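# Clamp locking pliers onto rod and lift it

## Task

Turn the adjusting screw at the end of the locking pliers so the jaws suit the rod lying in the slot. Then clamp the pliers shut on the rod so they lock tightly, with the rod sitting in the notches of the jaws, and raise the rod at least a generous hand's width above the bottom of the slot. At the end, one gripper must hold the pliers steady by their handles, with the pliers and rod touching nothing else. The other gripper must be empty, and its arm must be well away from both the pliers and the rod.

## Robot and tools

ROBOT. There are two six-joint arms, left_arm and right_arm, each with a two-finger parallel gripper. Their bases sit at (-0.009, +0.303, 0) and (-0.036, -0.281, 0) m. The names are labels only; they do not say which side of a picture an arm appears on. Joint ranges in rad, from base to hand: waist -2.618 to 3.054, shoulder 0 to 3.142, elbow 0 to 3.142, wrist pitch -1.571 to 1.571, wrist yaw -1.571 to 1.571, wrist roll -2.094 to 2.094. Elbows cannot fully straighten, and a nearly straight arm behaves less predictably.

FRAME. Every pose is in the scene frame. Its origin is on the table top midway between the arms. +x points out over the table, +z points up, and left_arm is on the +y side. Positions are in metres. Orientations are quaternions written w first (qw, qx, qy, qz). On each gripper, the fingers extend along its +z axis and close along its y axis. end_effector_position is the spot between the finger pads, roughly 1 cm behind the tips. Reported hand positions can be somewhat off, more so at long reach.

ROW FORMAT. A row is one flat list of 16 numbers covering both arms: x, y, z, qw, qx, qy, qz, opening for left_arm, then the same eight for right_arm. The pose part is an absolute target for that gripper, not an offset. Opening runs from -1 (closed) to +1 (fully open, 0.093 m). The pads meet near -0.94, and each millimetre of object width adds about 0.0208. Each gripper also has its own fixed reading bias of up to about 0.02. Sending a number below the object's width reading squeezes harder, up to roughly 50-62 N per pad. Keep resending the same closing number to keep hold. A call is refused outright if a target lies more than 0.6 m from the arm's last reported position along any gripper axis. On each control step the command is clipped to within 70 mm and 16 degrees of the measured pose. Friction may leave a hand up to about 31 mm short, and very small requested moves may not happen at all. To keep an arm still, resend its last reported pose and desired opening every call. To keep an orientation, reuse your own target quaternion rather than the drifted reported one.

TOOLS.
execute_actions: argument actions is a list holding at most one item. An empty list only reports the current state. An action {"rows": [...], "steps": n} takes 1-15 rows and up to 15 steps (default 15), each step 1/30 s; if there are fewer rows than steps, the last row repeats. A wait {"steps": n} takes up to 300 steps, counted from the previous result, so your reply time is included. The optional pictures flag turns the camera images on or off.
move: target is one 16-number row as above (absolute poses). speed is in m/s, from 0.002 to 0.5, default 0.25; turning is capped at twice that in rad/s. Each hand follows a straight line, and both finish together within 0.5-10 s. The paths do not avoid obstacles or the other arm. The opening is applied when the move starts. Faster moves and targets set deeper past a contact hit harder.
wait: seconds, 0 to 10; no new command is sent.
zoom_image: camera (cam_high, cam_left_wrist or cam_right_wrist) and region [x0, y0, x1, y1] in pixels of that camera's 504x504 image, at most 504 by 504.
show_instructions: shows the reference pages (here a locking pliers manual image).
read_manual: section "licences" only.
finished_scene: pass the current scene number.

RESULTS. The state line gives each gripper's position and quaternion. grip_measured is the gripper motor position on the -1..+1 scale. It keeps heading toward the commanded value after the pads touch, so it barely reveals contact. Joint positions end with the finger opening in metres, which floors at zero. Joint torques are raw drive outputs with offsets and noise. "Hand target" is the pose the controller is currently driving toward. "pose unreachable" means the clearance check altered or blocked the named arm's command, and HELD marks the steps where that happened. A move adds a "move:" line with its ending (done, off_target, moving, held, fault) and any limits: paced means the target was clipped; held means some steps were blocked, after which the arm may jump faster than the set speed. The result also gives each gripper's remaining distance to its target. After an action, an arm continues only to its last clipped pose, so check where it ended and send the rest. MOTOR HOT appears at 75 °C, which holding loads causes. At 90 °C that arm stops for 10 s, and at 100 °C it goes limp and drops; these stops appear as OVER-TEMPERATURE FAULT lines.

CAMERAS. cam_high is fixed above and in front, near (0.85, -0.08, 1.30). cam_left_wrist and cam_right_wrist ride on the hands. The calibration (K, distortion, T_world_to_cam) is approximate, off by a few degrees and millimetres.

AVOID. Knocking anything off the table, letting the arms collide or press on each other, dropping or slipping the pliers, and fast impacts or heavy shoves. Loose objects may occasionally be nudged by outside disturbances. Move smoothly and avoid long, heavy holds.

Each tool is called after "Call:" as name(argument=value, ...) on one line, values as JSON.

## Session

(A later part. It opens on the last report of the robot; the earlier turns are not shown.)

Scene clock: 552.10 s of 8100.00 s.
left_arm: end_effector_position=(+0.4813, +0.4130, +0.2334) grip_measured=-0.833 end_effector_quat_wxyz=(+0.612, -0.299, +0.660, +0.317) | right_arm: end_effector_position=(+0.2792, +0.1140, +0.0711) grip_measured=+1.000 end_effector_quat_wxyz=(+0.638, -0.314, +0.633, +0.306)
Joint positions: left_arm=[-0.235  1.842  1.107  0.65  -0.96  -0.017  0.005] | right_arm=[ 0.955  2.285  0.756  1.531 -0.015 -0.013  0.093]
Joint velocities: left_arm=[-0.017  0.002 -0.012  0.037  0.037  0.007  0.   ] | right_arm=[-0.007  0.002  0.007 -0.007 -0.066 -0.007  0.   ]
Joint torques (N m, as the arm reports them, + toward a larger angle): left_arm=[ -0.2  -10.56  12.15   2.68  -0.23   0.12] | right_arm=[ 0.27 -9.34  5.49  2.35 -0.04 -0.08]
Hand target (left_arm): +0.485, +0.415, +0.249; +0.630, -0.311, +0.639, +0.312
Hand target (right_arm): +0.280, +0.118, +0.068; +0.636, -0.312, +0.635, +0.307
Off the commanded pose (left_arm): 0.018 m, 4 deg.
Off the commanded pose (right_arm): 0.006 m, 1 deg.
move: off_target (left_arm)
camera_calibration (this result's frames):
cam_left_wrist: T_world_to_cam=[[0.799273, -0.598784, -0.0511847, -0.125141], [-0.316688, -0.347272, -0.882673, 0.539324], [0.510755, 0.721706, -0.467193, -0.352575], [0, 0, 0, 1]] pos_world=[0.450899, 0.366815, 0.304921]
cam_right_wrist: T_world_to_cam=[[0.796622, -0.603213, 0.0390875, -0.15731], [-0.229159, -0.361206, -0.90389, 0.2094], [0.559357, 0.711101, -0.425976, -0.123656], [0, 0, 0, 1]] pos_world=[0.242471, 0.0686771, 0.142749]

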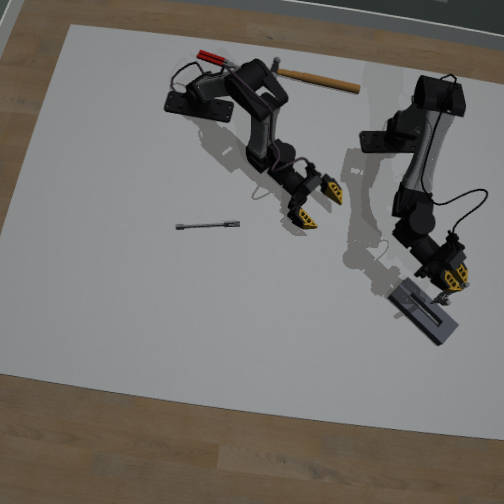

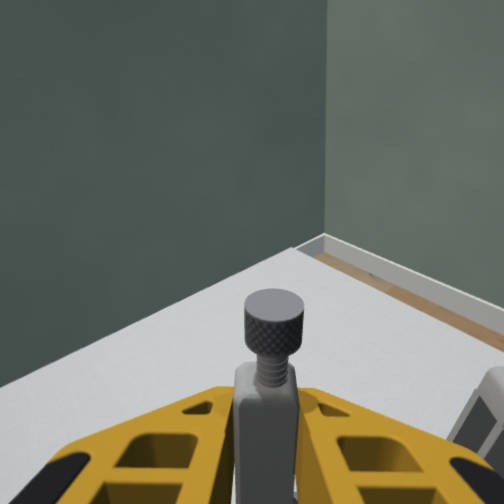

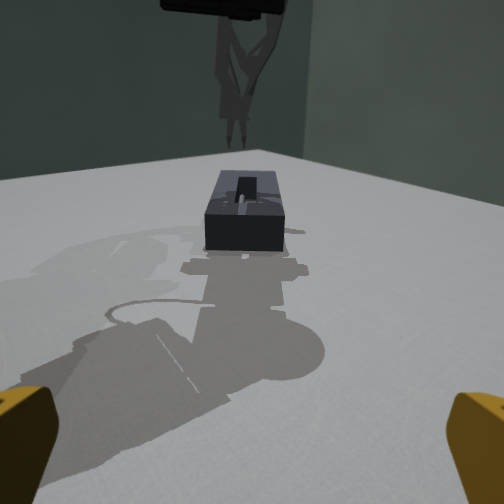

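Call:
move(target=[0.494,0.412,0.205,0.6577,-0.2984,0.6133,0.3201,-0.9,0.283,0.118,0.07,0.6358,-0.3094,0.6358,0.3094,1], speed=0.05)

Call:
zoom_image(camera="cam_right_wrist", region=[195,110,295,210])

Scene clock: 557.53 s of 8100.00 s.
left_arm: end_effector_position=(+0.4969, +0.4122, +0.2080) grip_measured=-0.833 end_effector_quat_wxyz=(+0.653, -0.297, +0.618, +0.321) | right_arm: end_effector_position=(+0.2792, +0.1140, +0.0695) grip_measured=+1.000 end_effector_quat_wxyz=(+0.635, -0.313, +0.636, +0.307)
Joint positions: left_arm=[-0.235  2.019  1.088  1.033 -0.96   0.092  0.005] | right_arm=[ 0.955  2.285  0.756  1.525 -0.015 -0.008  0.093]
Joint velocities: left_arm=[-0.007 -0.017  0.007 -0.022 -0.051  0.051 -0.   ] | right_arm=[ 0.012  0.017  0.002 -0.022 -0.022 -0.007  0.   ]
Joint torques (N m, as the arm reports them, + toward a larger angle): left_arm=[ -0.28 -11.72   6.39   2.62  -0.11   0.08] | right_arm=[-0.25 -9.72  5.78  2.34 -0.05 -0.06]
Hand target (left_arm): +0.494, +0.412, +0.205; +0.657, -0.299, +0.614, +0.320
Hand target (right_arm): +0.283, +0.118, +0.070; +0.636, -0.309, +0.636, +0.309
Off the commanded pose (left_arm): 0.004 m, 1 deg.
Off the commanded pose (right_arm): 0.006 m, 1 deg.
move: done
camera_calibration (this result's frames):
cam_left_wrist: T_world_to_cam=[[0.802837, -0.596183, -0.00425997, -0.152016], [-0.224675, -0.29592, -0.928414, 0.464143], [0.552244, 0.746322, -0.371523, -0.422489], [0, 0, 0, 1]] pos_world=[0.459642, 0.362033, 0.273305]
cam_right_wrist: T_world_to_cam=[[0.796926, -0.603165, 0.0331756, -0.156928], [-0.236903, -0.362583, -0.901338, 0.21012], [0.555684, 0.710441, -0.431843, -0.122815], [0, 0, 0, 1]] pos_world=[0.243085, 0.0687853, 0.141559]

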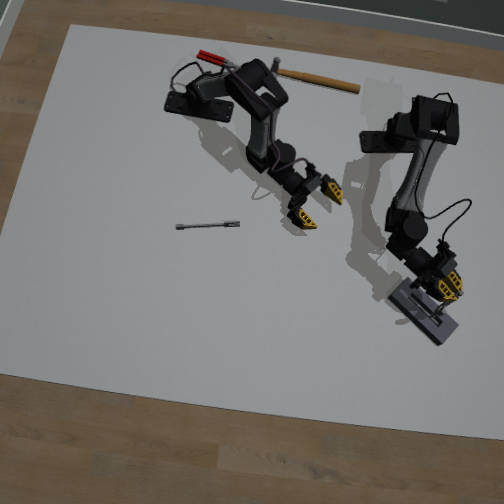

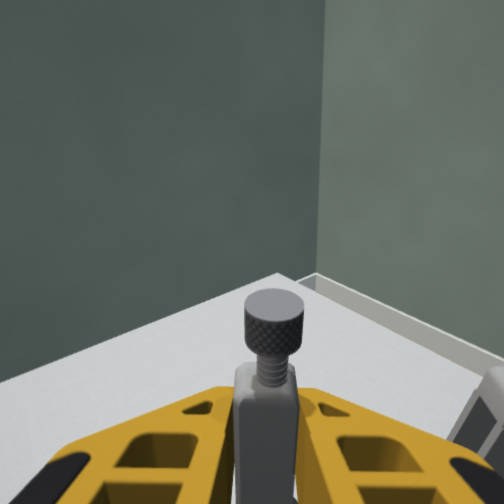

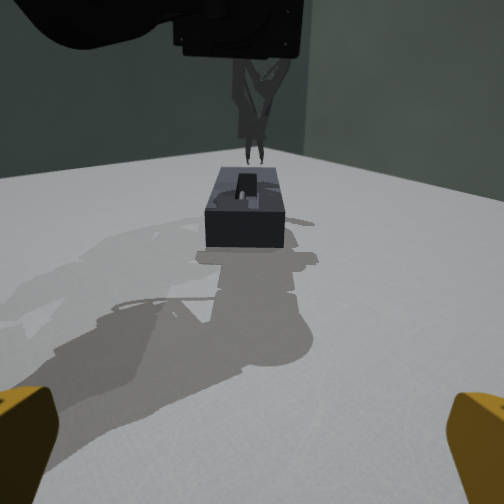

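Region (195, 110, 295, 210) of cam_right_wrist's 504x504 image, scaled by 5.040, with more detail than that image has.

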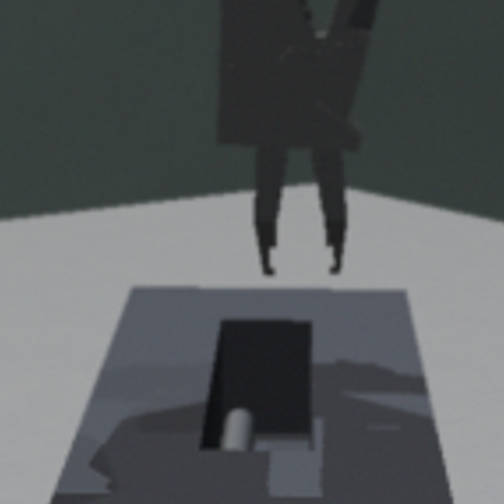

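Call:
move(target=[0.485,0.419,0.200,0.6577,-0.2984,0.6133,0.3201,-0.9,0.283,0.118,0.13,0.6358,-0.3094,0.6358,0.3094,1], speed=0.04)

Call:
zoom_image(camera="cam_right_wrist", region=[195,160,295,260])

Scene clock: 564.37 s of 8100.00 s.
left_arm: end_effector_position=(+0.4894, +0.4151, +0.1960) grip_measured=-0.833 end_effector_quat_wxyz=(+0.648, -0.294, +0.624, +0.324) | right_arm: end_effector_position=(+0.2815, +0.1168, +0.1187) grip_measured=+1.000 end_effector_quat_wxyz=(+0.632, -0.315, +0.639, +0.305)
Joint positions: left_arm=[-0.228  2.019  1.039  1.065 -0.953  0.093  0.005] | right_arm=[ 0.955  2.074  0.756  1.303 -0.015 -0.008  0.093]
Joint velocities: left_arm=[-0.012 -0.017 -0.017 -0.007  0.051 -0.081  0.   ] | right_arm=[ 0.022 -0.002  0.002 -0.11  -0.022  0.11   0.   ]
Joint torques (N m, as the arm reports them, + toward a larger angle): left_arm=[  0.27 -12.84   6.05   2.66   0.02   0.07] | right_arm=[ -0.29 -12.17   6.     2.38  -0.05  -0.07]
Hand target (left_arm): +0.485, +0.419, +0.200; +0.657, -0.299, +0.614, +0.320
Hand target (right_arm): +0.283, +0.118, +0.130; +0.636, -0.309, +0.636, +0.309
Off the commanded pose (left_arm): 0.007 m, 2 deg.
Off the commanded pose (right_arm): 0.012 m, 1 deg.
move: off_target (right_arm)
camera_calibration (this result's frames):
cam_left_wrist: T_world_to_cam=[[0.802233, -0.596694, -0.019457, -0.140814], [-0.24085, -0.293649, -0.925074, 0.458569], [0.546272, 0.746811, -0.379288, -0.420716], [0, 0, 0, 1]] pos_world=[0.453238, 0.364831, 0.261897]
cam_right_wrist: T_world_to_cam=[[0.797155, -0.60288, 0.032841, -0.158724], [-0.243141, -0.370328, -0.896515, 0.258041], [0.552653, 0.706677, -0.441794, -0.102324], [0, 0, 0, 1]] pos_world=[0.245818, 0.0721785, 0.191344]

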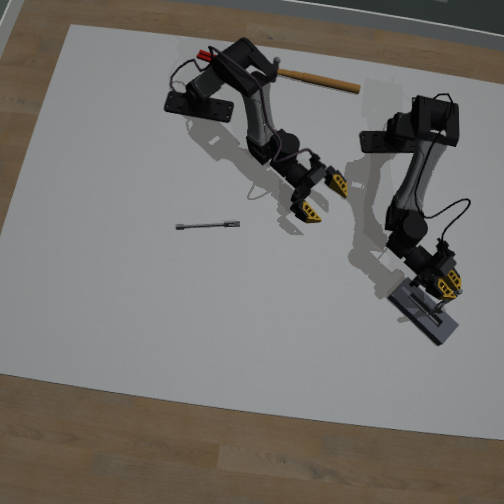

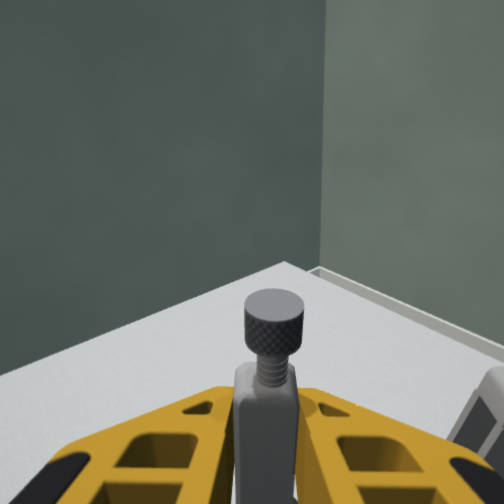

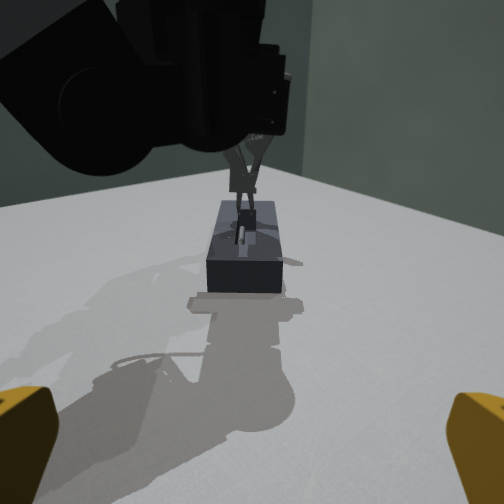

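Region (195, 160, 295, 260) of cam_right_wrist's 504x504 image, scaled by 5.040, with more detail than that image has.

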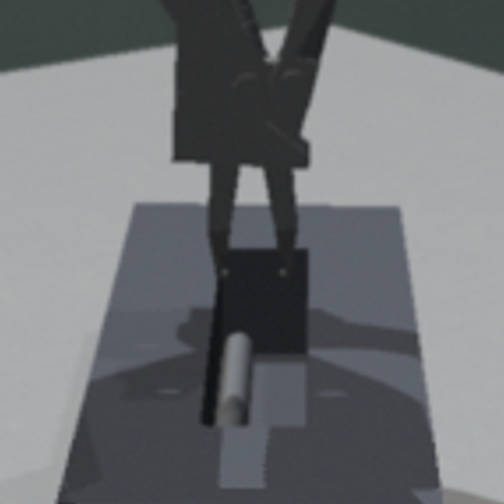

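Call:
move(target=[0.486,0.418,0.172,0.6577,-0.2984,0.6133,0.3201,-0.9,0.283,0.118,0.13,0.6358,-0.3094,0.6358,0.3094,1], speed=0.02)

Call:
zoom_image(camera="cam_right_wrist", region=[195,160,295,260])

Scene clock: 569.07 s of 8100.00 s.
left_arm: end_effector_position=(+0.4902, +0.4149, +0.1738) grip_measured=-0.833 end_effector_quat_wxyz=(+0.652, -0.295, +0.621, +0.321) | right_arm: end_effector_position=(+0.2814, +0.1168, +0.1164) grip_measured=+1.000 end_effector_quat_wxyz=(+0.629, -0.316, +0.642, +0.304)
Joint positions: left_arm=[-0.228  2.089  1.022  1.163 -0.951  0.093  0.005] | right_arm=[ 0.955  2.074  0.756  1.294 -0.015 -0.008  0.093]
Joint velocities: left_arm=[-0.002 -0.007 -0.027  0.066 -0.066 -0.037 -0.001] | right_arm=[-0.007 -0.002 -0.012 -0.051 -0.081  0.022  0.   ]
Joint torques (N m, as the arm reports them, + toward a larger angle): left_arm=[ -0.05 -11.86   5.59   2.62   0.01   0.06] | right_arm=[ -0.3  -12.33   5.91   2.33  -0.04  -0.06]
Hand target (left_arm): +0.486, +0.418, +0.172; +0.657, -0.299, +0.614, +0.320
Hand target (right_arm): +0.283, +0.118, +0.130; +0.636, -0.309, +0.636, +0.309
Off the commanded pose (left_arm): 0.006 m, 1 deg.
Off the commanded pose (right_arm): 0.014 m, 1 deg.
move: off_target (right_arm)
camera_calibration (this result's frames):
cam_left_wrist: T_world_to_cam=[[0.801259, -0.598222, -0.0106712, -0.142475], [-0.231518, -0.293551, -0.927484, 0.433965], [0.551709, 0.745626, -0.37371, -0.43257], [0, 0, 0, 1]] pos_world=[0.453284, 0.364695, 0.23932]
cam_right_wrist: T_world_to_cam=[[0.797343, -0.602647, 0.0325611, -0.158697], [-0.248277, -0.376706, -0.892441, 0.257747], [0.550093, 0.703497, -0.449988, -0.101218], [0, 0, 0, 1]] pos_world=[0.246208, 0.0726634, 0.189645]

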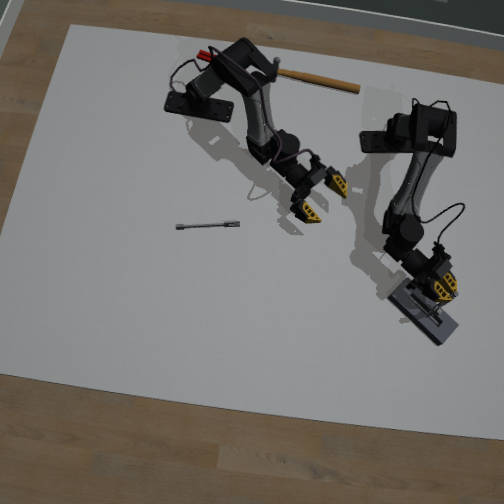

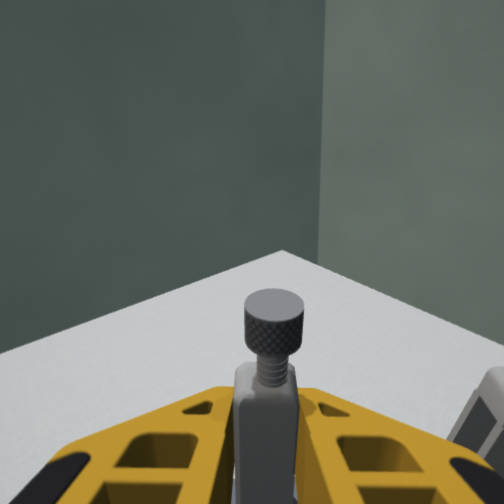

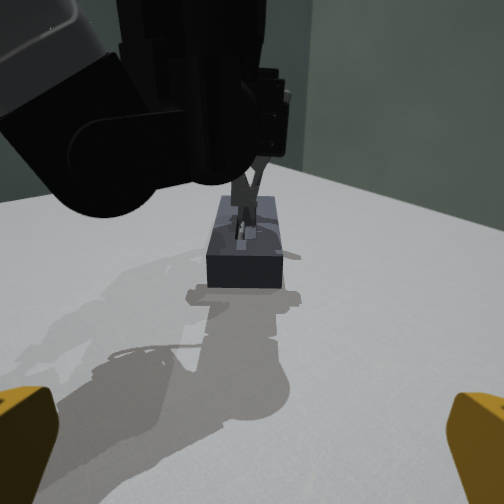

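Region (195, 160, 295, 260) of cam_right_wrist's 504x504 image, scaled by 5.040, with more detail than that image has.

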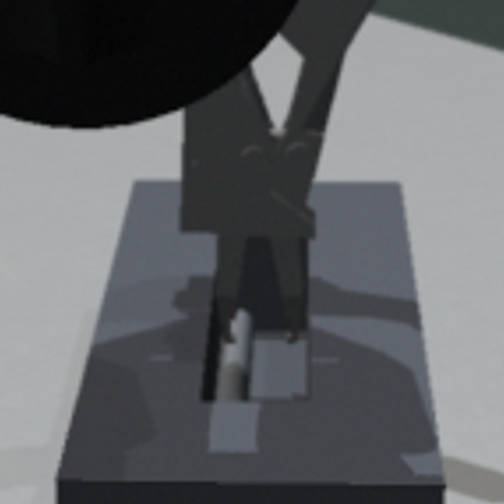

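Call:
move(target=[0.502,0.406,0.174,0.6370,-0.2604,0.6303,0.3596,-0.9,0.283,0.118,0.13,0.6358,-0.3094,0.6358,0.3094,1], speed=0.015)

Call:
zoom_image(camera="cam_right_wrist", region=[205,180,285,260])

Scene clock: 582.00 s of 8100.00 s.
left_arm: end_effector_position=(+0.4995, +0.4053, +0.1670) grip_measured=-0.833 end_effector_quat_wxyz=(+0.634, -0.254, +0.641, +0.351) | right_arm: end_effector_position=(+0.2814, +0.1167, +0.1163) grip_measured=+1.000 end_effector_quat_wxyz=(+0.628, -0.316, +0.642, +0.304)
Joint positions: left_arm=[-0.246  2.122  1.053  1.155 -0.95   0.199  0.005] | right_arm=[ 0.955  2.074  0.756  1.293 -0.015 -0.007  0.093]
Joint velocities: left_arm=[ 0.007 -0.007  0.002 -0.022  0.022  0.022  0.   ] | right_arm=[-0.007 -0.002 -0.017 -0.037  0.022 -0.022  0.   ]
Joint torques (N m, as the arm reports them, + toward a larger angle): left_arm=[ -0.54 -11.73  10.21   2.39  -0.33   0.3 ] | right_arm=[ -0.31 -12.3    5.93   2.34  -0.06  -0.06]
Hand target (left_arm): +0.502, +0.406, +0.174; +0.637, -0.261, +0.631, +0.359
Hand target (right_arm): +0.283, +0.118, +0.130; +0.636, -0.309, +0.636, +0.310
Off the commanded pose (left_arm): 0.007 m, 2 deg.
Off the commanded pose (right_arm): 0.014 m, 2 deg.
move: off_target (right_arm)
camera_calibration (this result's frames):
cam_left_wrist: T_world_to_cam=[[0.787128, -0.604108, -0.124432, -0.127276], [-0.320369, -0.228045, -0.919434, 0.443455], [0.527062, 0.763576, -0.373038, -0.428214], [0, 0, 0, 1]] pos_world=[0.467947, 0.351213, 0.23215]
cam_right_wrist: T_world_to_cam=[[0.797355, -0.602653, 0.0321682, -0.158651], [-0.248763, -0.37676, -0.892283, 0.257788], [0.549857, 0.703464, -0.450328, -0.101148], [0, 0, 0, 1]] pos_world=[0.246246, 0.0726665, 0.189574]

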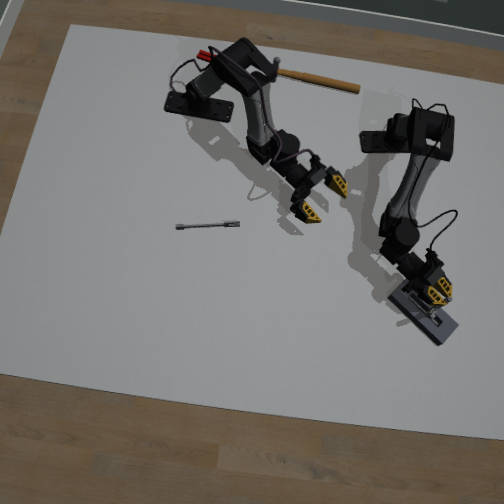

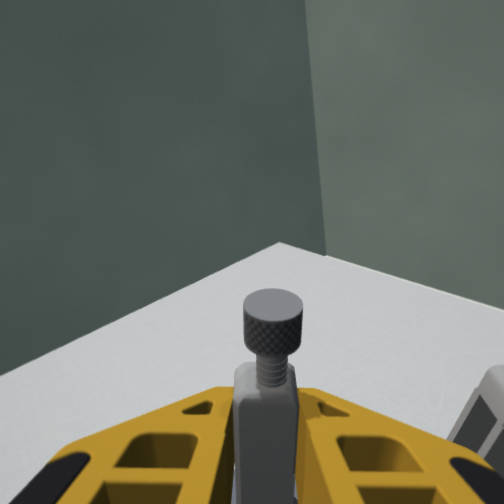

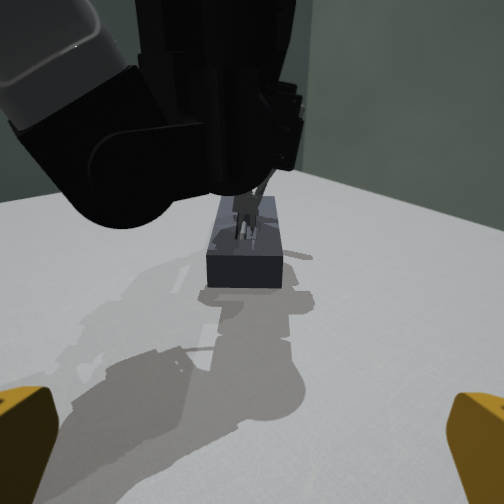

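Region (205, 180, 285, 260) of cam_right_wrist's 504x504 image, scaled by 6.300, with more detail than that image has.

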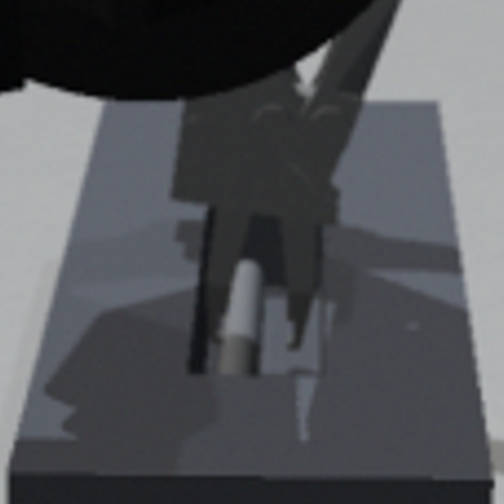

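Call:
move(target=[0.489,0.419,0.158,0.6577,-0.2984,0.6133,0.3201,-0.9,0.283,0.118,0.13,0.6358,-0.3094,0.6358,0.3094,1], speed=0.015)

Call:
zoom_image(camera="cam_right_wrist", region=[205,180,285,260])

Scene clock: 589.00 s of 8100.00 s.
left_arm: end_effector_position=(+0.4946, +0.4152, +0.1628) grip_measured=-0.833 end_effector_quat_wxyz=(+0.651, -0.291, +0.621, +0.327) | right_arm: end_effector_position=(+0.2814, +0.1167, +0.1163) grip_measured=+1.000 end_effector_quat_wxyz=(+0.628, -0.316, +0.642, +0.304)
Joint positions: left_arm=[-0.227  2.137  1.037  1.204 -0.951  0.112  0.005] | right_arm=[ 0.955  2.074  0.756  1.293 -0.015 -0.007  0.093]
Joint velocities: left_arm=[ 0.002 -0.012  0.012 -0.037  0.007 -0.007  0.   ] | right_arm=[-0.027 -0.012 -0.007 -0.022 -0.007  0.037  0.   ]
Joint torques (N m, as the arm reports them, + toward a larger angle): left_arm=[  0.31 -11.95   4.61   2.72   0.02  -0.14] | right_arm=[ -0.3  -12.32   5.94   2.35  -0.04  -0.06]
Hand target (left_arm): +0.489, +0.419, +0.158; +0.657, -0.299, +0.614, +0.320
Hand target (right_arm): +0.283, +0.118, +0.130; +0.636, -0.309, +0.636, +0.309
Off the commanded pose (left_arm): 0.008 m, 2 deg.
Off the commanded pose (right_arm): 0.014 m, 2 deg.
move: off_target (right_arm)
camera_calibration (this result's frames):
cam_left_wrist: T_world_to_cam=[[0.802477, -0.596225, -0.02336, -0.145264], [-0.237669, -0.283486, -0.929058, 0.423959], [0.547306, 0.7511, -0.369195, -0.440199], [0, 0, 0, 1]] pos_world=[0.458257, 0.36421, 0.22797]
cam_right_wrist: T_world_to_cam=[[0.797355, -0.602653, 0.0321682, -0.158651], [-0.248763, -0.37676, -0.892283, 0.257788], [0.549857, 0.703464, -0.450328, -0.101148], [0, 0, 0, 1]] pos_world=[0.246246, 0.0726665, 0.189574]

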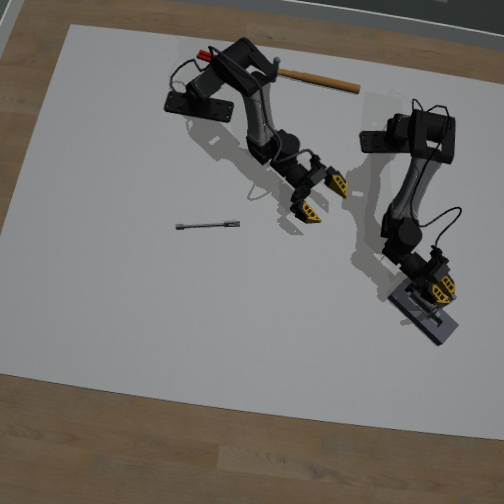

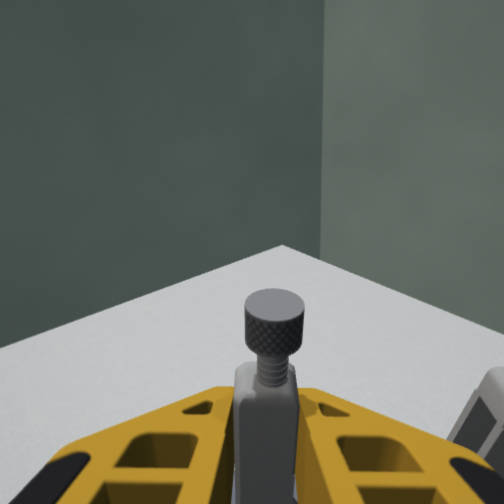

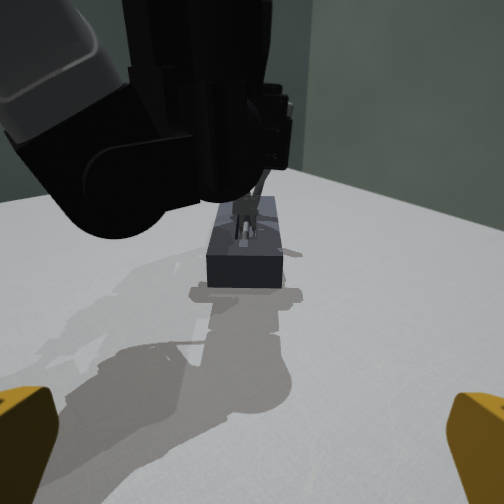

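Region (205, 180, 285, 260) of cam_right_wrist's 504x504 image, scaled by 6.300, with more detail than that image has.

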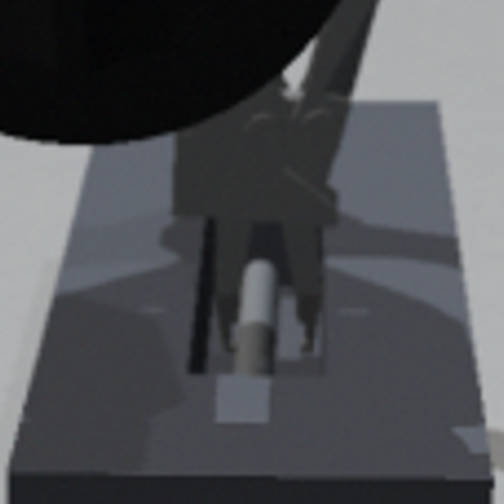

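Rod centred between jaws. Lower to seat.

Call:
move(target=[0.488,0.419,0.148,0.6577,-0.2984,0.6133,0.3201,-0.9,0.283,0.118,0.13,0.6358,-0.3094,0.6358,0.3094,1], speed=0.012)

Call:
zoom_image(camera="cam_right_wrist", region=[205,180,285,260])

Scene clock: 593.27 s of 8100.00 s.
left_arm: end_effector_position=(+0.4908, +0.4163, +0.1609) grip_measured=-0.833 end_effector_quat_wxyz=(+0.658, -0.300, +0.610, +0.324) | right_arm: end_effector_position=(+0.2814, +0.1167, +0.1163) grip_measured=+1.000 end_effector_quat_wxyz=(+0.628, -0.316, +0.642, +0.304)
Joint positions: left_arm=[-0.227  2.153  1.024  1.262 -0.96   0.11   0.005] | right_arm=[ 0.955  2.074  0.756  1.293 -0.015 -0.007  0.093]
Joint velocities: left_arm=[-0.012 -0.002 -0.022  0.007 -0.022 -0.007 -0.001] | right_arm=[-0.017 -0.007  0.017  0.051 -0.007  0.007  0.   ]
Joint torques (N m, as the arm reports them, + toward a larger angle): left_arm=[  0.25 -10.7    4.89   2.43   0.17  -0.13] | right_arm=[ -0.32 -12.32   5.93   2.34  -0.05  -0.06]
Hand target (left_arm): +0.488, +0.419, +0.148; +0.657, -0.299, +0.614, +0.320
Hand target (right_arm): +0.283, +0.118, +0.130; +0.636, -0.309, +0.636, +0.309
Off the commanded pose (left_arm): 0.013 m, 1 deg.
Off the commanded pose (right_arm): 0.014 m, 2 deg.
move: off_target (left_arm, right_arm)
camera_calibration (this result's frames):
cam_left_wrist: T_world_to_cam=[[0.80785, -0.589373, 0.00431415, -0.15162], [-0.205892, -0.289058, -0.934908, 0.409268], [0.552257, 0.754377, -0.354863, -0.445731], [0, 0, 0, 1]] pos_world=[0.452909, 0.365191, 0.225109]
cam_right_wrist: T_world_to_cam=[[0.797355, -0.602653, 0.0321682, -0.158651], [-0.248763, -0.37676, -0.892283, 0.257788], [0.549857, 0.703464, -0.450328, -0.101148], [0, 0, 0, 1]] pos_world=[0.246246, 0.0726665, 0.189574]

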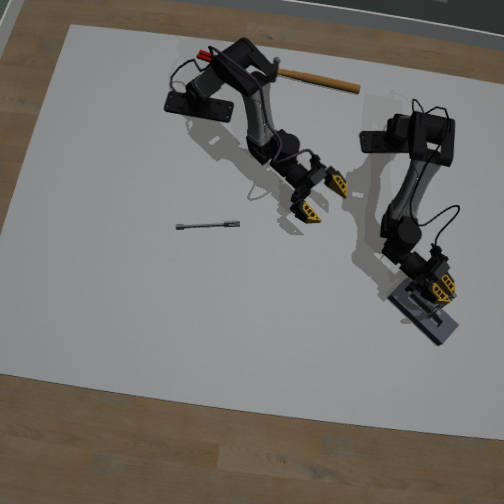

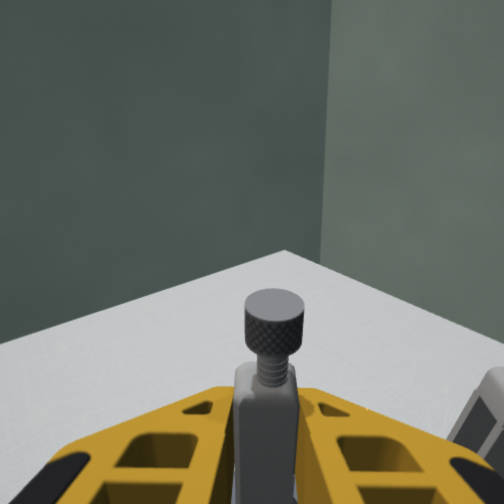

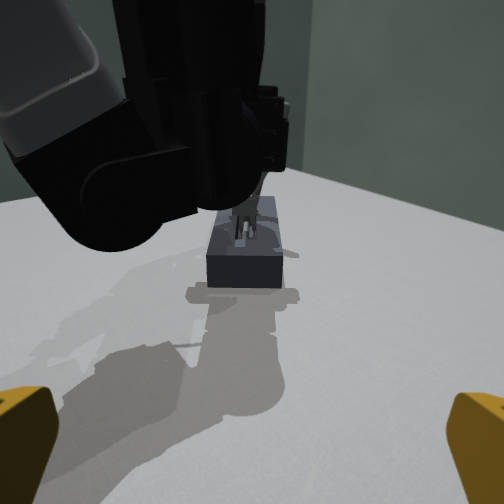

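Region (205, 180, 285, 260) of cam_right_wrist's 504x504 image, scaled by 6.300, with more detail than that image has.

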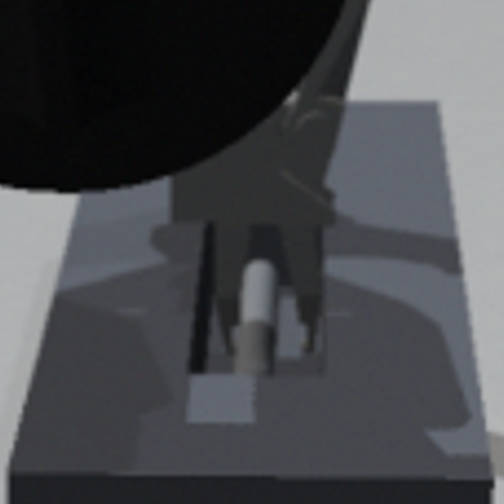

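Call:
execute_actions(actions=[{"rows":[[0.490,0.417,0.158,0.6470,-0.3040,0.6247,0.3149,-0.9,0.283,0.118,0.13,0.6358,-0.3094,0.6358,0.3094,1],[0.490,0.417,0.158,0.6470,-0.3040,0.6247,0.3149,-0.9,0.283,0.118,0.13,0.6358,-0.3094,0.6358,0.3094,1],[0.490,0.417,0.158,0.6470,-0.3040,0.6247,0.3149,-0.9,0.283,0.118,0.13,0.6358,-0.3094,0.6358,0.3094,1],[0.490,0.417,0.158,0.6470,-0.3040,0.6247,0.3149,-0.9,0.283,0.118,0.13,0.6358,-0.3094,0.6358,0.3094,1],[0.490,0.417,0.158,0.6470,-0.3040,0.6247,0.3149,-0.9,0.283,0.118,0.13,0.6358,-0.3094,0.6358,0.3094,1],[0.490,0.417,0.158,0.6470,-0.3040,0.6247,0.3149,-0.4,0.283,0.118,0.13,0.6358,-0.3094,0.6358,0.3094,1]],"steps":15}])

Scene clock: 599.17 s of 8100.00 s.
left_arm: end_effector_position=(+0.4914, +0.4161, +0.1569) grip_measured=-0.401 end_effector_quat_wxyz=(+0.648, -0.303, +0.622, +0.318) | right_arm: end_effector_position=(+0.2814, +0.1167, +0.1163) grip_measured=+1.000 end_effector_quat_wxyz=(+0.628, -0.316, +0.642, +0.304)
Joint positions: left_arm=[-0.227  2.132  1.024  1.18  -0.958  0.062  0.026] | right_arm=[ 0.955  2.074  0.756  1.293 -0.015 -0.007  0.093]
Joint velocities: left_arm=[-0.007 -0.007 -0.007  0.022 -0.051  0.051 -0.   ] | right_arm=[ 0.002 -0.002  0.012  0.007 -0.051 -0.007  0.   ]
Joint torques (N m, as the arm reports them, + toward a larger angle): left_arm=[ -0.02 -13.95   6.61   2.01   0.    -0.08] | right_arm=[ -0.26 -12.33   5.93   2.34  -0.04  -0.06]
Hand target (left_arm): +0.490, +0.417, +0.158; +0.647, -0.304, +0.624, +0.315
Hand target (right_arm): +0.283, +0.118, +0.130; +0.636, -0.309, +0.636, +0.309
Off the commanded pose (left_arm): 0.002 m, 0 deg.
Off the commanded pose (right_arm): 0.014 m, 2 deg.
Steps of this call (steps 1 to 162: nothing new was sent; steps 163 to 177: all 15 steps of this action). Readings (end_effector_position):
163: left_arm (+0.4906, +0.4164, +0.1607) | right_arm (+0.2814, +0.1167, +0.1163)
164: left_arm (+0.4906, +0.4165, +0.1607) | right_arm (+0.2814, +0.1167, +0.1163)
166: left_arm (+0.4907, +0.4165, +0.1605) | right_arm (+0.2814, +0.1167, +0.1163)
170: left_arm (+0.4910, +0.4163, +0.1599) | right_arm (+0.2814, +0.1167, +0.1163)
177: the state above
camera_calibration (this result's frames):
cam_left_wrist: T_world_to_cam=[[0.805331, -0.592824, 0.00126765, -0.149045], [-0.228666, -0.312607, -0.921949, 0.42458], [0.546949, 0.742184, -0.38731, -0.434567], [0, 0, 0, 1]] pos_world=[0.454804, 0.366898, 0.223318]
cam_right_wrist: T_world_to_cam=[[0.797355, -0.602653, 0.0321682, -0.158651], [-0.248763, -0.37676, -0.892283, 0.257788], [0.549857, 0.703464, -0.450328, -0.101148], [0, 0, 0, 1]] pos_world=[0.246246, 0.0726665, 0.189574]

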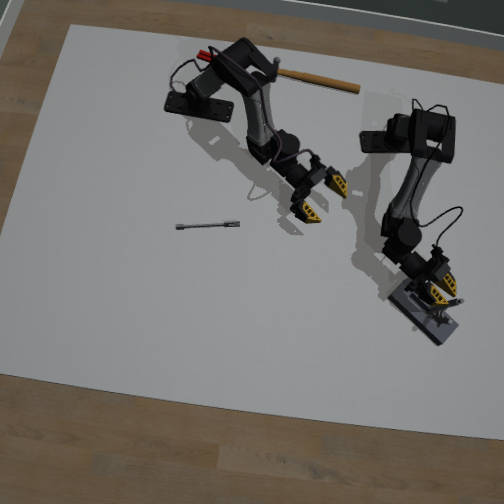

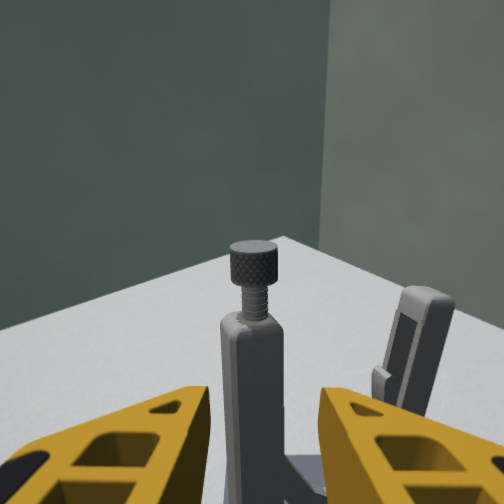

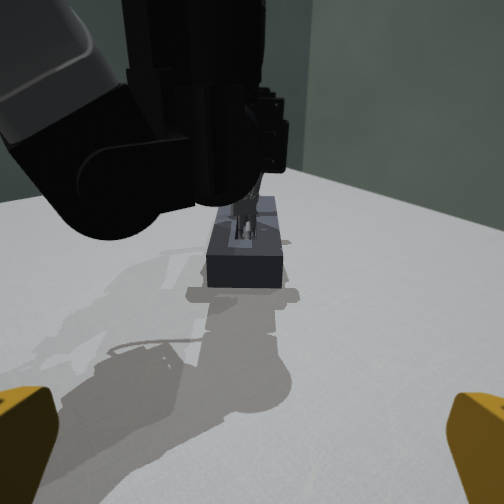

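It's rocking away (+a); check.

Call:
execute_actions(actions=[])

Scene clock: 600.23 s of 8100.00 s.
left_arm: end_effector_position=(+0.4916, +0.4160, +0.1562) grip_measured=-0.401 end_effector_quat_wxyz=(+0.647, -0.303, +0.624, +0.317) | right_arm: end_effector_position=(+0.2814, +0.1167, +0.1163) grip_measured=+1.000 end_effector_quat_wxyz=(+0.628, -0.316, +0.642, +0.304)
Joint positions: left_arm=[-0.227  2.132  1.024  1.175 -0.958  0.059  0.026] | right_arm=[ 0.955  2.074  0.756  1.293 -0.015 -0.007  0.093]
Joint velocities: left_arm=[-0.007  0.002  0.002  0.037 -0.037  0.007 -0.   ] | right_arm=[-0.007  0.002 -0.002  0.051  0.066  0.037  0.   ]
Joint torques (N m, as the arm reports them, + toward a larger angle): left_arm=[ -0.05 -14.05   6.51   2.01   0.01  -0.09] | right_arm=[ -0.32 -12.32   5.92   2.34  -0.05  -0.05]
Hand target (left_arm): +0.490, +0.417, +0.158; +0.647, -0.304, +0.625, +0.315
Hand target (right_arm): +0.283, +0.118, +0.130; +0.636, -0.309, +0.636, +0.309
Off the commanded pose (left_arm): 0.003 m, 0 deg.
Off the commanded pose (right_arm): 0.014 m, 2 deg.
Steps of this call (steps 1 to 32: nothing new was sent). Readings (end_effector_position):
1: left_arm (+0.4915, +0.4161, +0.1567) | right_arm (+0.2814, +0.1167, +0.1163)
2: left_arm (+0.4915, +0.4161, +0.1566) | right_arm (+0.2814, +0.1167, +0.1163)
4: left_arm (+0.4915, +0.4161, +0.1564) | right_arm (+0.2814, +0.1167, +0.1163)
8: left_arm (+0.4916, +0.4160, +0.1562) | right_arm (+0.2814, +0.1167, +0.1163)
32: the state above
camera_calibration (this result's frames):
cam_left_wrist: T_world_to_cam=[[0.804818, -0.593521, 0.0000877958, -0.148491], [-0.231209, -0.313657, -0.920957, 0.42541], [0.546635, 0.741183, -0.389664, -0.433953], [0, 0, 0, 1]] pos_world=[0.45508, 0.366938, 0.222702]
cam_right_wrist: T_world_to_cam=[[0.797355, -0.602653, 0.0321682, -0.158651], [-0.248763, -0.37676, -0.892283, 0.257788], [0.549857, 0.703464, -0.450328, -0.101148], [0, 0, 0, 1]] pos_world=[0.246246, 0.0726665, 0.189574]

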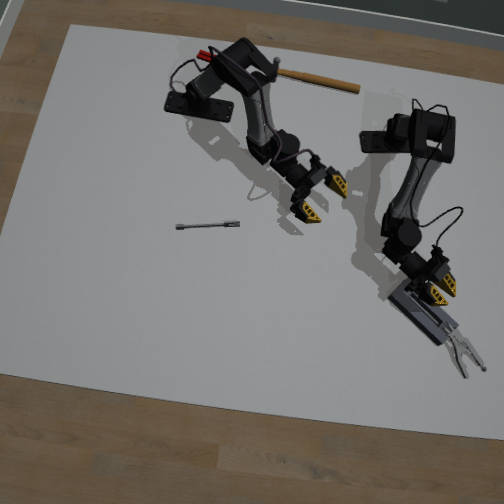

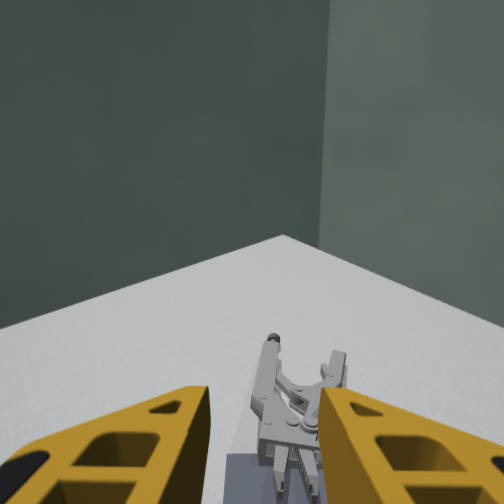

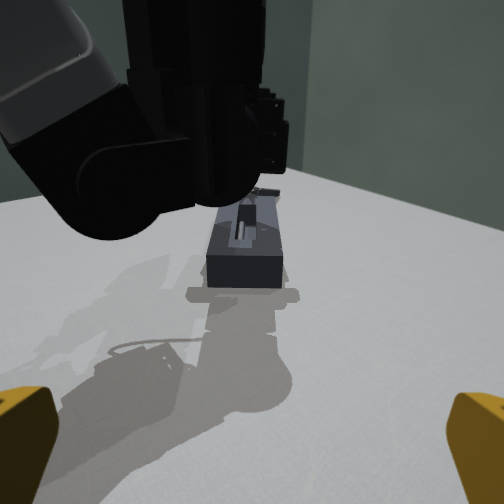

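Call:
move(target=[0.53,0.43,0.14,0.2327,-0.4227,0.8686,0.1133,0.4,0.283,0.118,0.13,0.6358,-0.3094,0.6358,0.3094,1], speed=0.2)

Call:
zoom_image(camera="cam_high", region=[400,290,504,394])

Scene clock: 615.53 s of 8100.00 s.
left_arm: end_effector_position=(+0.5321, +0.4279, +0.1428) grip_measured=+0.398 end_effector_quat_wxyz=(+0.241, -0.412, +0.872, +0.111) | right_arm: end_effector_position=(+0.2814, +0.1167, +0.1163) grip_measured=+1.000 end_effector_quat_wxyz=(+0.628, -0.316, +0.642, +0.304)
Joint positions: left_arm=[-0.057  2.407  2.427 -1.182 -0.358 -0.688  0.064] | right_arm=[ 0.955  2.074  0.756  1.293 -0.015 -0.007  0.093]
Joint velocities: left_arm=[ 0.007 -0.007  0.007  0.007 -0.022 -0.066  0.001] | right_arm=[-0.017  0.007  0.007 -0.037 -0.037  0.007  0.   ]
Joint torques (N m, as the arm reports them, + toward a larger angle): left_arm=[  0.25 -14.7   11.18   1.2   -0.33  -0.03] | right_arm=[ -0.32 -12.33   5.94   2.34  -0.04  -0.05]
Hand target (left_arm): +0.533, +0.431, +0.139; +0.236, -0.418, +0.870, +0.110
Hand target (right_arm): +0.283, +0.118, +0.130; +0.636, -0.309, +0.636, +0.309
Off the commanded pose (left_arm): 0.004 m, 2 deg.
Off the commanded pose (right_arm): 0.014 m, 2 deg.
move: off_target (right_arm)
camera_calibration (this result's frames):
cam_left_wrist: T_world_to_cam=[[0.782144, -0.622854, -0.0174212, -0.146944], [-0.621277, -0.777419, -0.0981586, 0.714739], [0.0475949, 0.0875976, -0.995018, 0.161563], [0, 0, 0, 1]] pos_world=[0.551293, 0.449974, 0.228356]
cam_right_wrist: T_world_to_cam=[[0.797355, -0.602653, 0.0321682, -0.158651], [-0.248763, -0.37676, -0.892283, 0.257788], [0.549857, 0.703464, -0.450328, -0.101148], [0, 0, 0, 1]] pos_world=[0.246246, 0.0726665, 0.189574]

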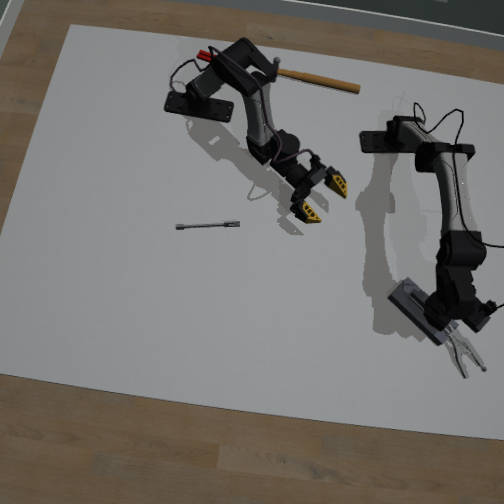

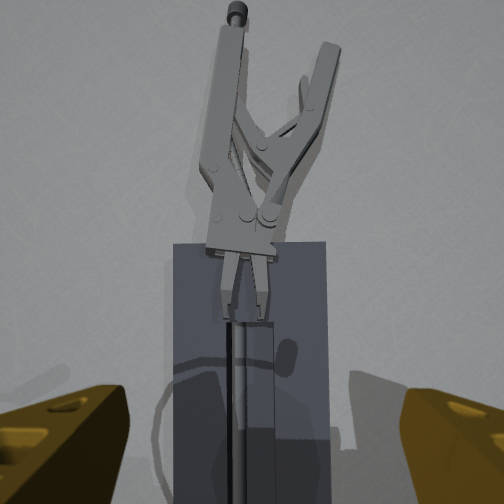

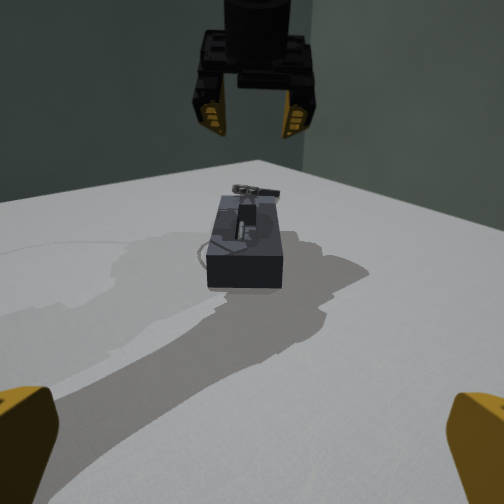

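Region (400, 290, 504, 394) of cam_high's 504x504 image, scaled by 4.846, with more detail than that image has.

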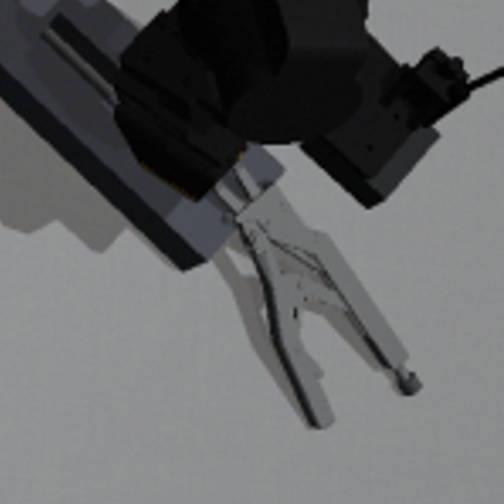

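Call:
move(target=[0.566,0.487,0.085,0.2373,-0.3851,0.8858,0.1032,0.3,0.283,0.118,0.13,0.6358,-0.3094,0.6358,0.3094,1], speed=0.1)

Scene clock: 622.50 s of 8100.00 s.
left_arm: end_effector_position=(+0.5655, +0.4866, +0.0914) grip_measured=+0.302 end_effector_quat_wxyz=(+0.245, -0.387, +0.883, +0.105) | right_arm: end_effector_position=(+0.2814, +0.1167, +0.1163) grip_measured=+1.000 end_effector_quat_wxyz=(+0.628, -0.316, +0.642, +0.304)
Joint positions: left_arm=[ 0.053  2.638  2.643 -1.114 -0.289 -0.529  0.06 ] | right_arm=[ 0.955  2.074  0.756  1.293 -0.015 -0.007  0.093]
Joint velocities: left_arm=[ 0.002 -0.002 -0.012 -0.007 -0.022  0.051  0.   ] | right_arm=[-0.007  0.002  0.002  0.037 -0.007 -0.022  0.   ]
Joint torques (N m, as the arm reports them, + toward a larger angle): left_arm=[  0.01 -16.14  11.45   1.3   -0.24   0.17] | right_arm=[ -0.34 -12.33   5.92   2.35  -0.05  -0.05]
Hand target (left_arm): +0.565, +0.488, +0.086; +0.239, -0.385, +0.885, +0.105
Hand target (right_arm): +0.283, +0.118, +0.130; +0.636, -0.309, +0.636, +0.309
Off the commanded pose (left_arm): 0.006 m, 1 deg.
Off the commanded pose (right_arm): 0.014 m, 2 deg.
move: off_target (right_arm)
camera_calibration (this result's frames):
cam_left_wrist: T_world_to_cam=[[0.745757, -0.666005, -0.0168518, -0.095853], [-0.664006, -0.740984, -0.100188, 0.782655], [0.0542388, 0.0859056, -0.994826, 0.100726], [0, 0, 0, 1]] pos_world=[0.585707, 0.507443, 0.177002]
cam_right_wrist: T_world_to_cam=[[0.797355, -0.602653, 0.0321682, -0.158651], [-0.248763, -0.37676, -0.892283, 0.257788], [0.549857, 0.703464, -0.450328, -0.101148], [0, 0, 0, 1]] pos_world=[0.246246, 0.0726665, 0.189574]

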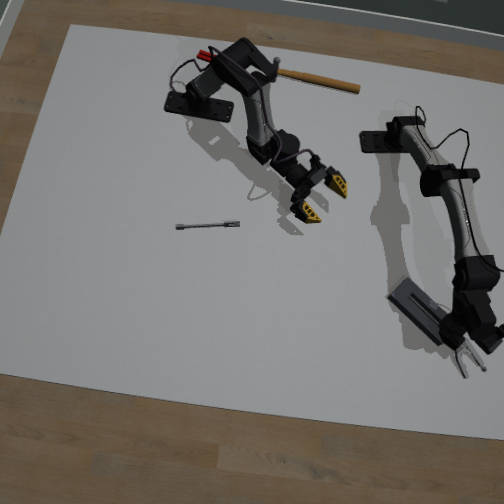

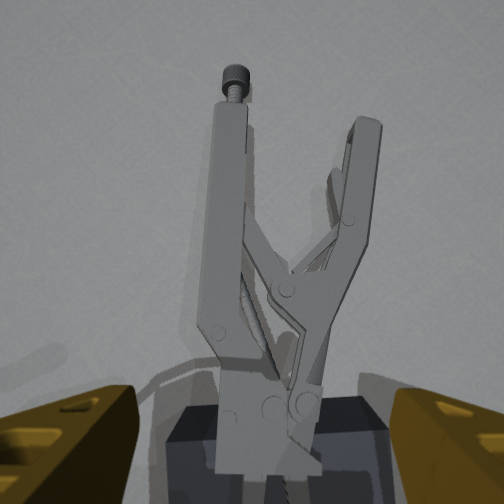

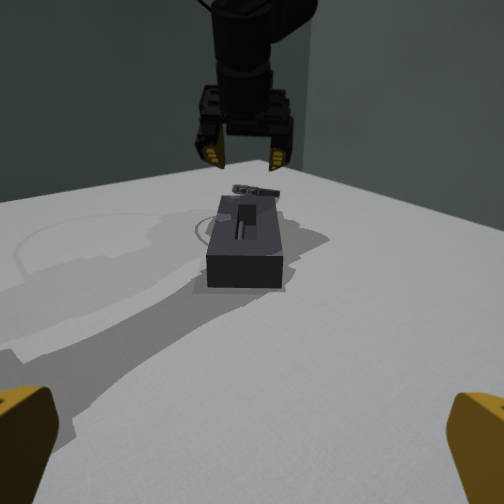

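Call:
move(target=[0.565,0.486,0.046,0.2373,-0.3851,0.8858,0.1032,0.3,0.283,0.118,0.13,0.6358,-0.3094,0.6358,0.3094,1], speed=0.04)

Scene clock: 626.70 s of 8100.00 s.
left_arm: end_effector_position=(+0.5689, +0.4872, +0.0512) grip_measured=+0.301 end_effector_quat_wxyz=(+0.243, -0.387, +0.883, +0.105) | right_arm: end_effector_position=(+0.2814, +0.1167, +0.1163) grip_measured=+1.000 end_effector_quat_wxyz=(+0.628, -0.316, +0.642, +0.304)
Joint positions: left_arm=[ 0.053  2.617  2.444 -0.939 -0.288 -0.529  0.06 ] | right_arm=[ 0.955  2.074  0.756  1.293 -0.015 -0.007  0.093]
Joint velocities: left_arm=[ 0.012  0.007  0.002  0.095 -0.051  0.037  0.   ] | right_arm=[-0.007 -0.002  0.007  0.007 -0.022 -0.051  0.   ]
Joint torques (N m, as the arm reports them, + toward a larger angle): left_arm=[ -0.22 -19.15   6.27   1.53  -0.24   0.08] | right_arm=[ -0.33 -12.3    5.96   2.34  -0.06  -0.07]
Hand target (left_arm): +0.566, +0.486, +0.046; +0.237, -0.385, +0.886, +0.103
Hand target (right_arm): +0.283, +0.118, +0.130; +0.636, -0.309, +0.636, +0.309
Off the commanded pose (left_arm): 0.007 m, 1 deg.
Off the commanded pose (right_arm): 0.014 m, 2 deg.
move: off_target (right_arm)
camera_calibration (this result's frames):
cam_left_wrist: T_world_to_cam=[[0.745129, -0.66666, -0.0186191, -0.0978953], [-0.665018, -0.740608, -0.0961855, 0.781518], [0.0503336, 0.0840527, -0.995189, 0.0636609], [0, 0, 0, 1]] pos_world=[0.589464, 0.508184, 0.136703]
cam_right_wrist: T_world_to_cam=[[0.797355, -0.602653, 0.0321682, -0.158651], [-0.248763, -0.37676, -0.892283, 0.257788], [0.549857, 0.703464, -0.450328, -0.101148], [0, 0, 0, 1]] pos_world=[0.246246, 0.0726665, 0.189574]

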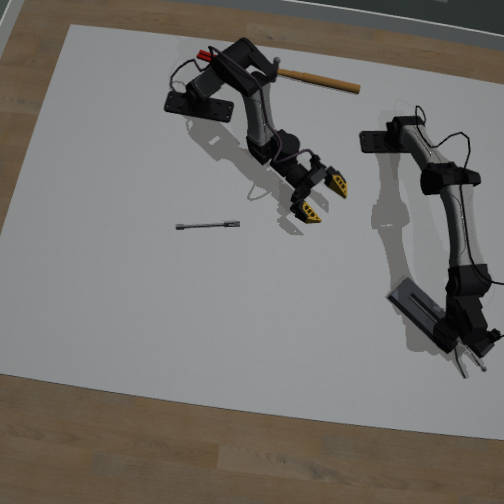

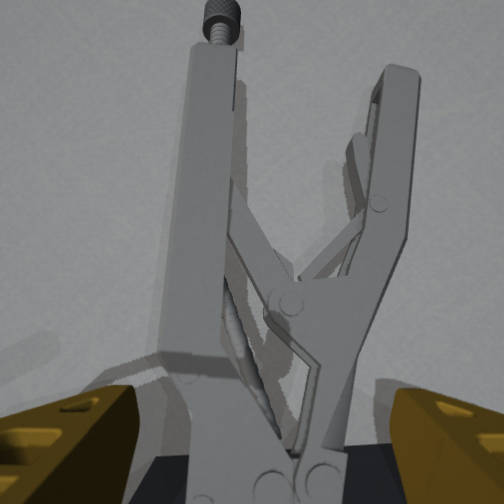

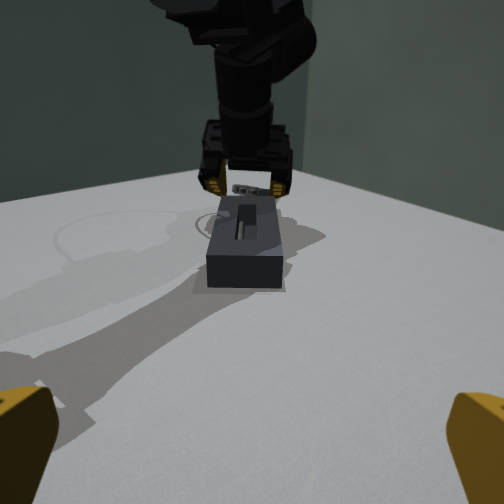

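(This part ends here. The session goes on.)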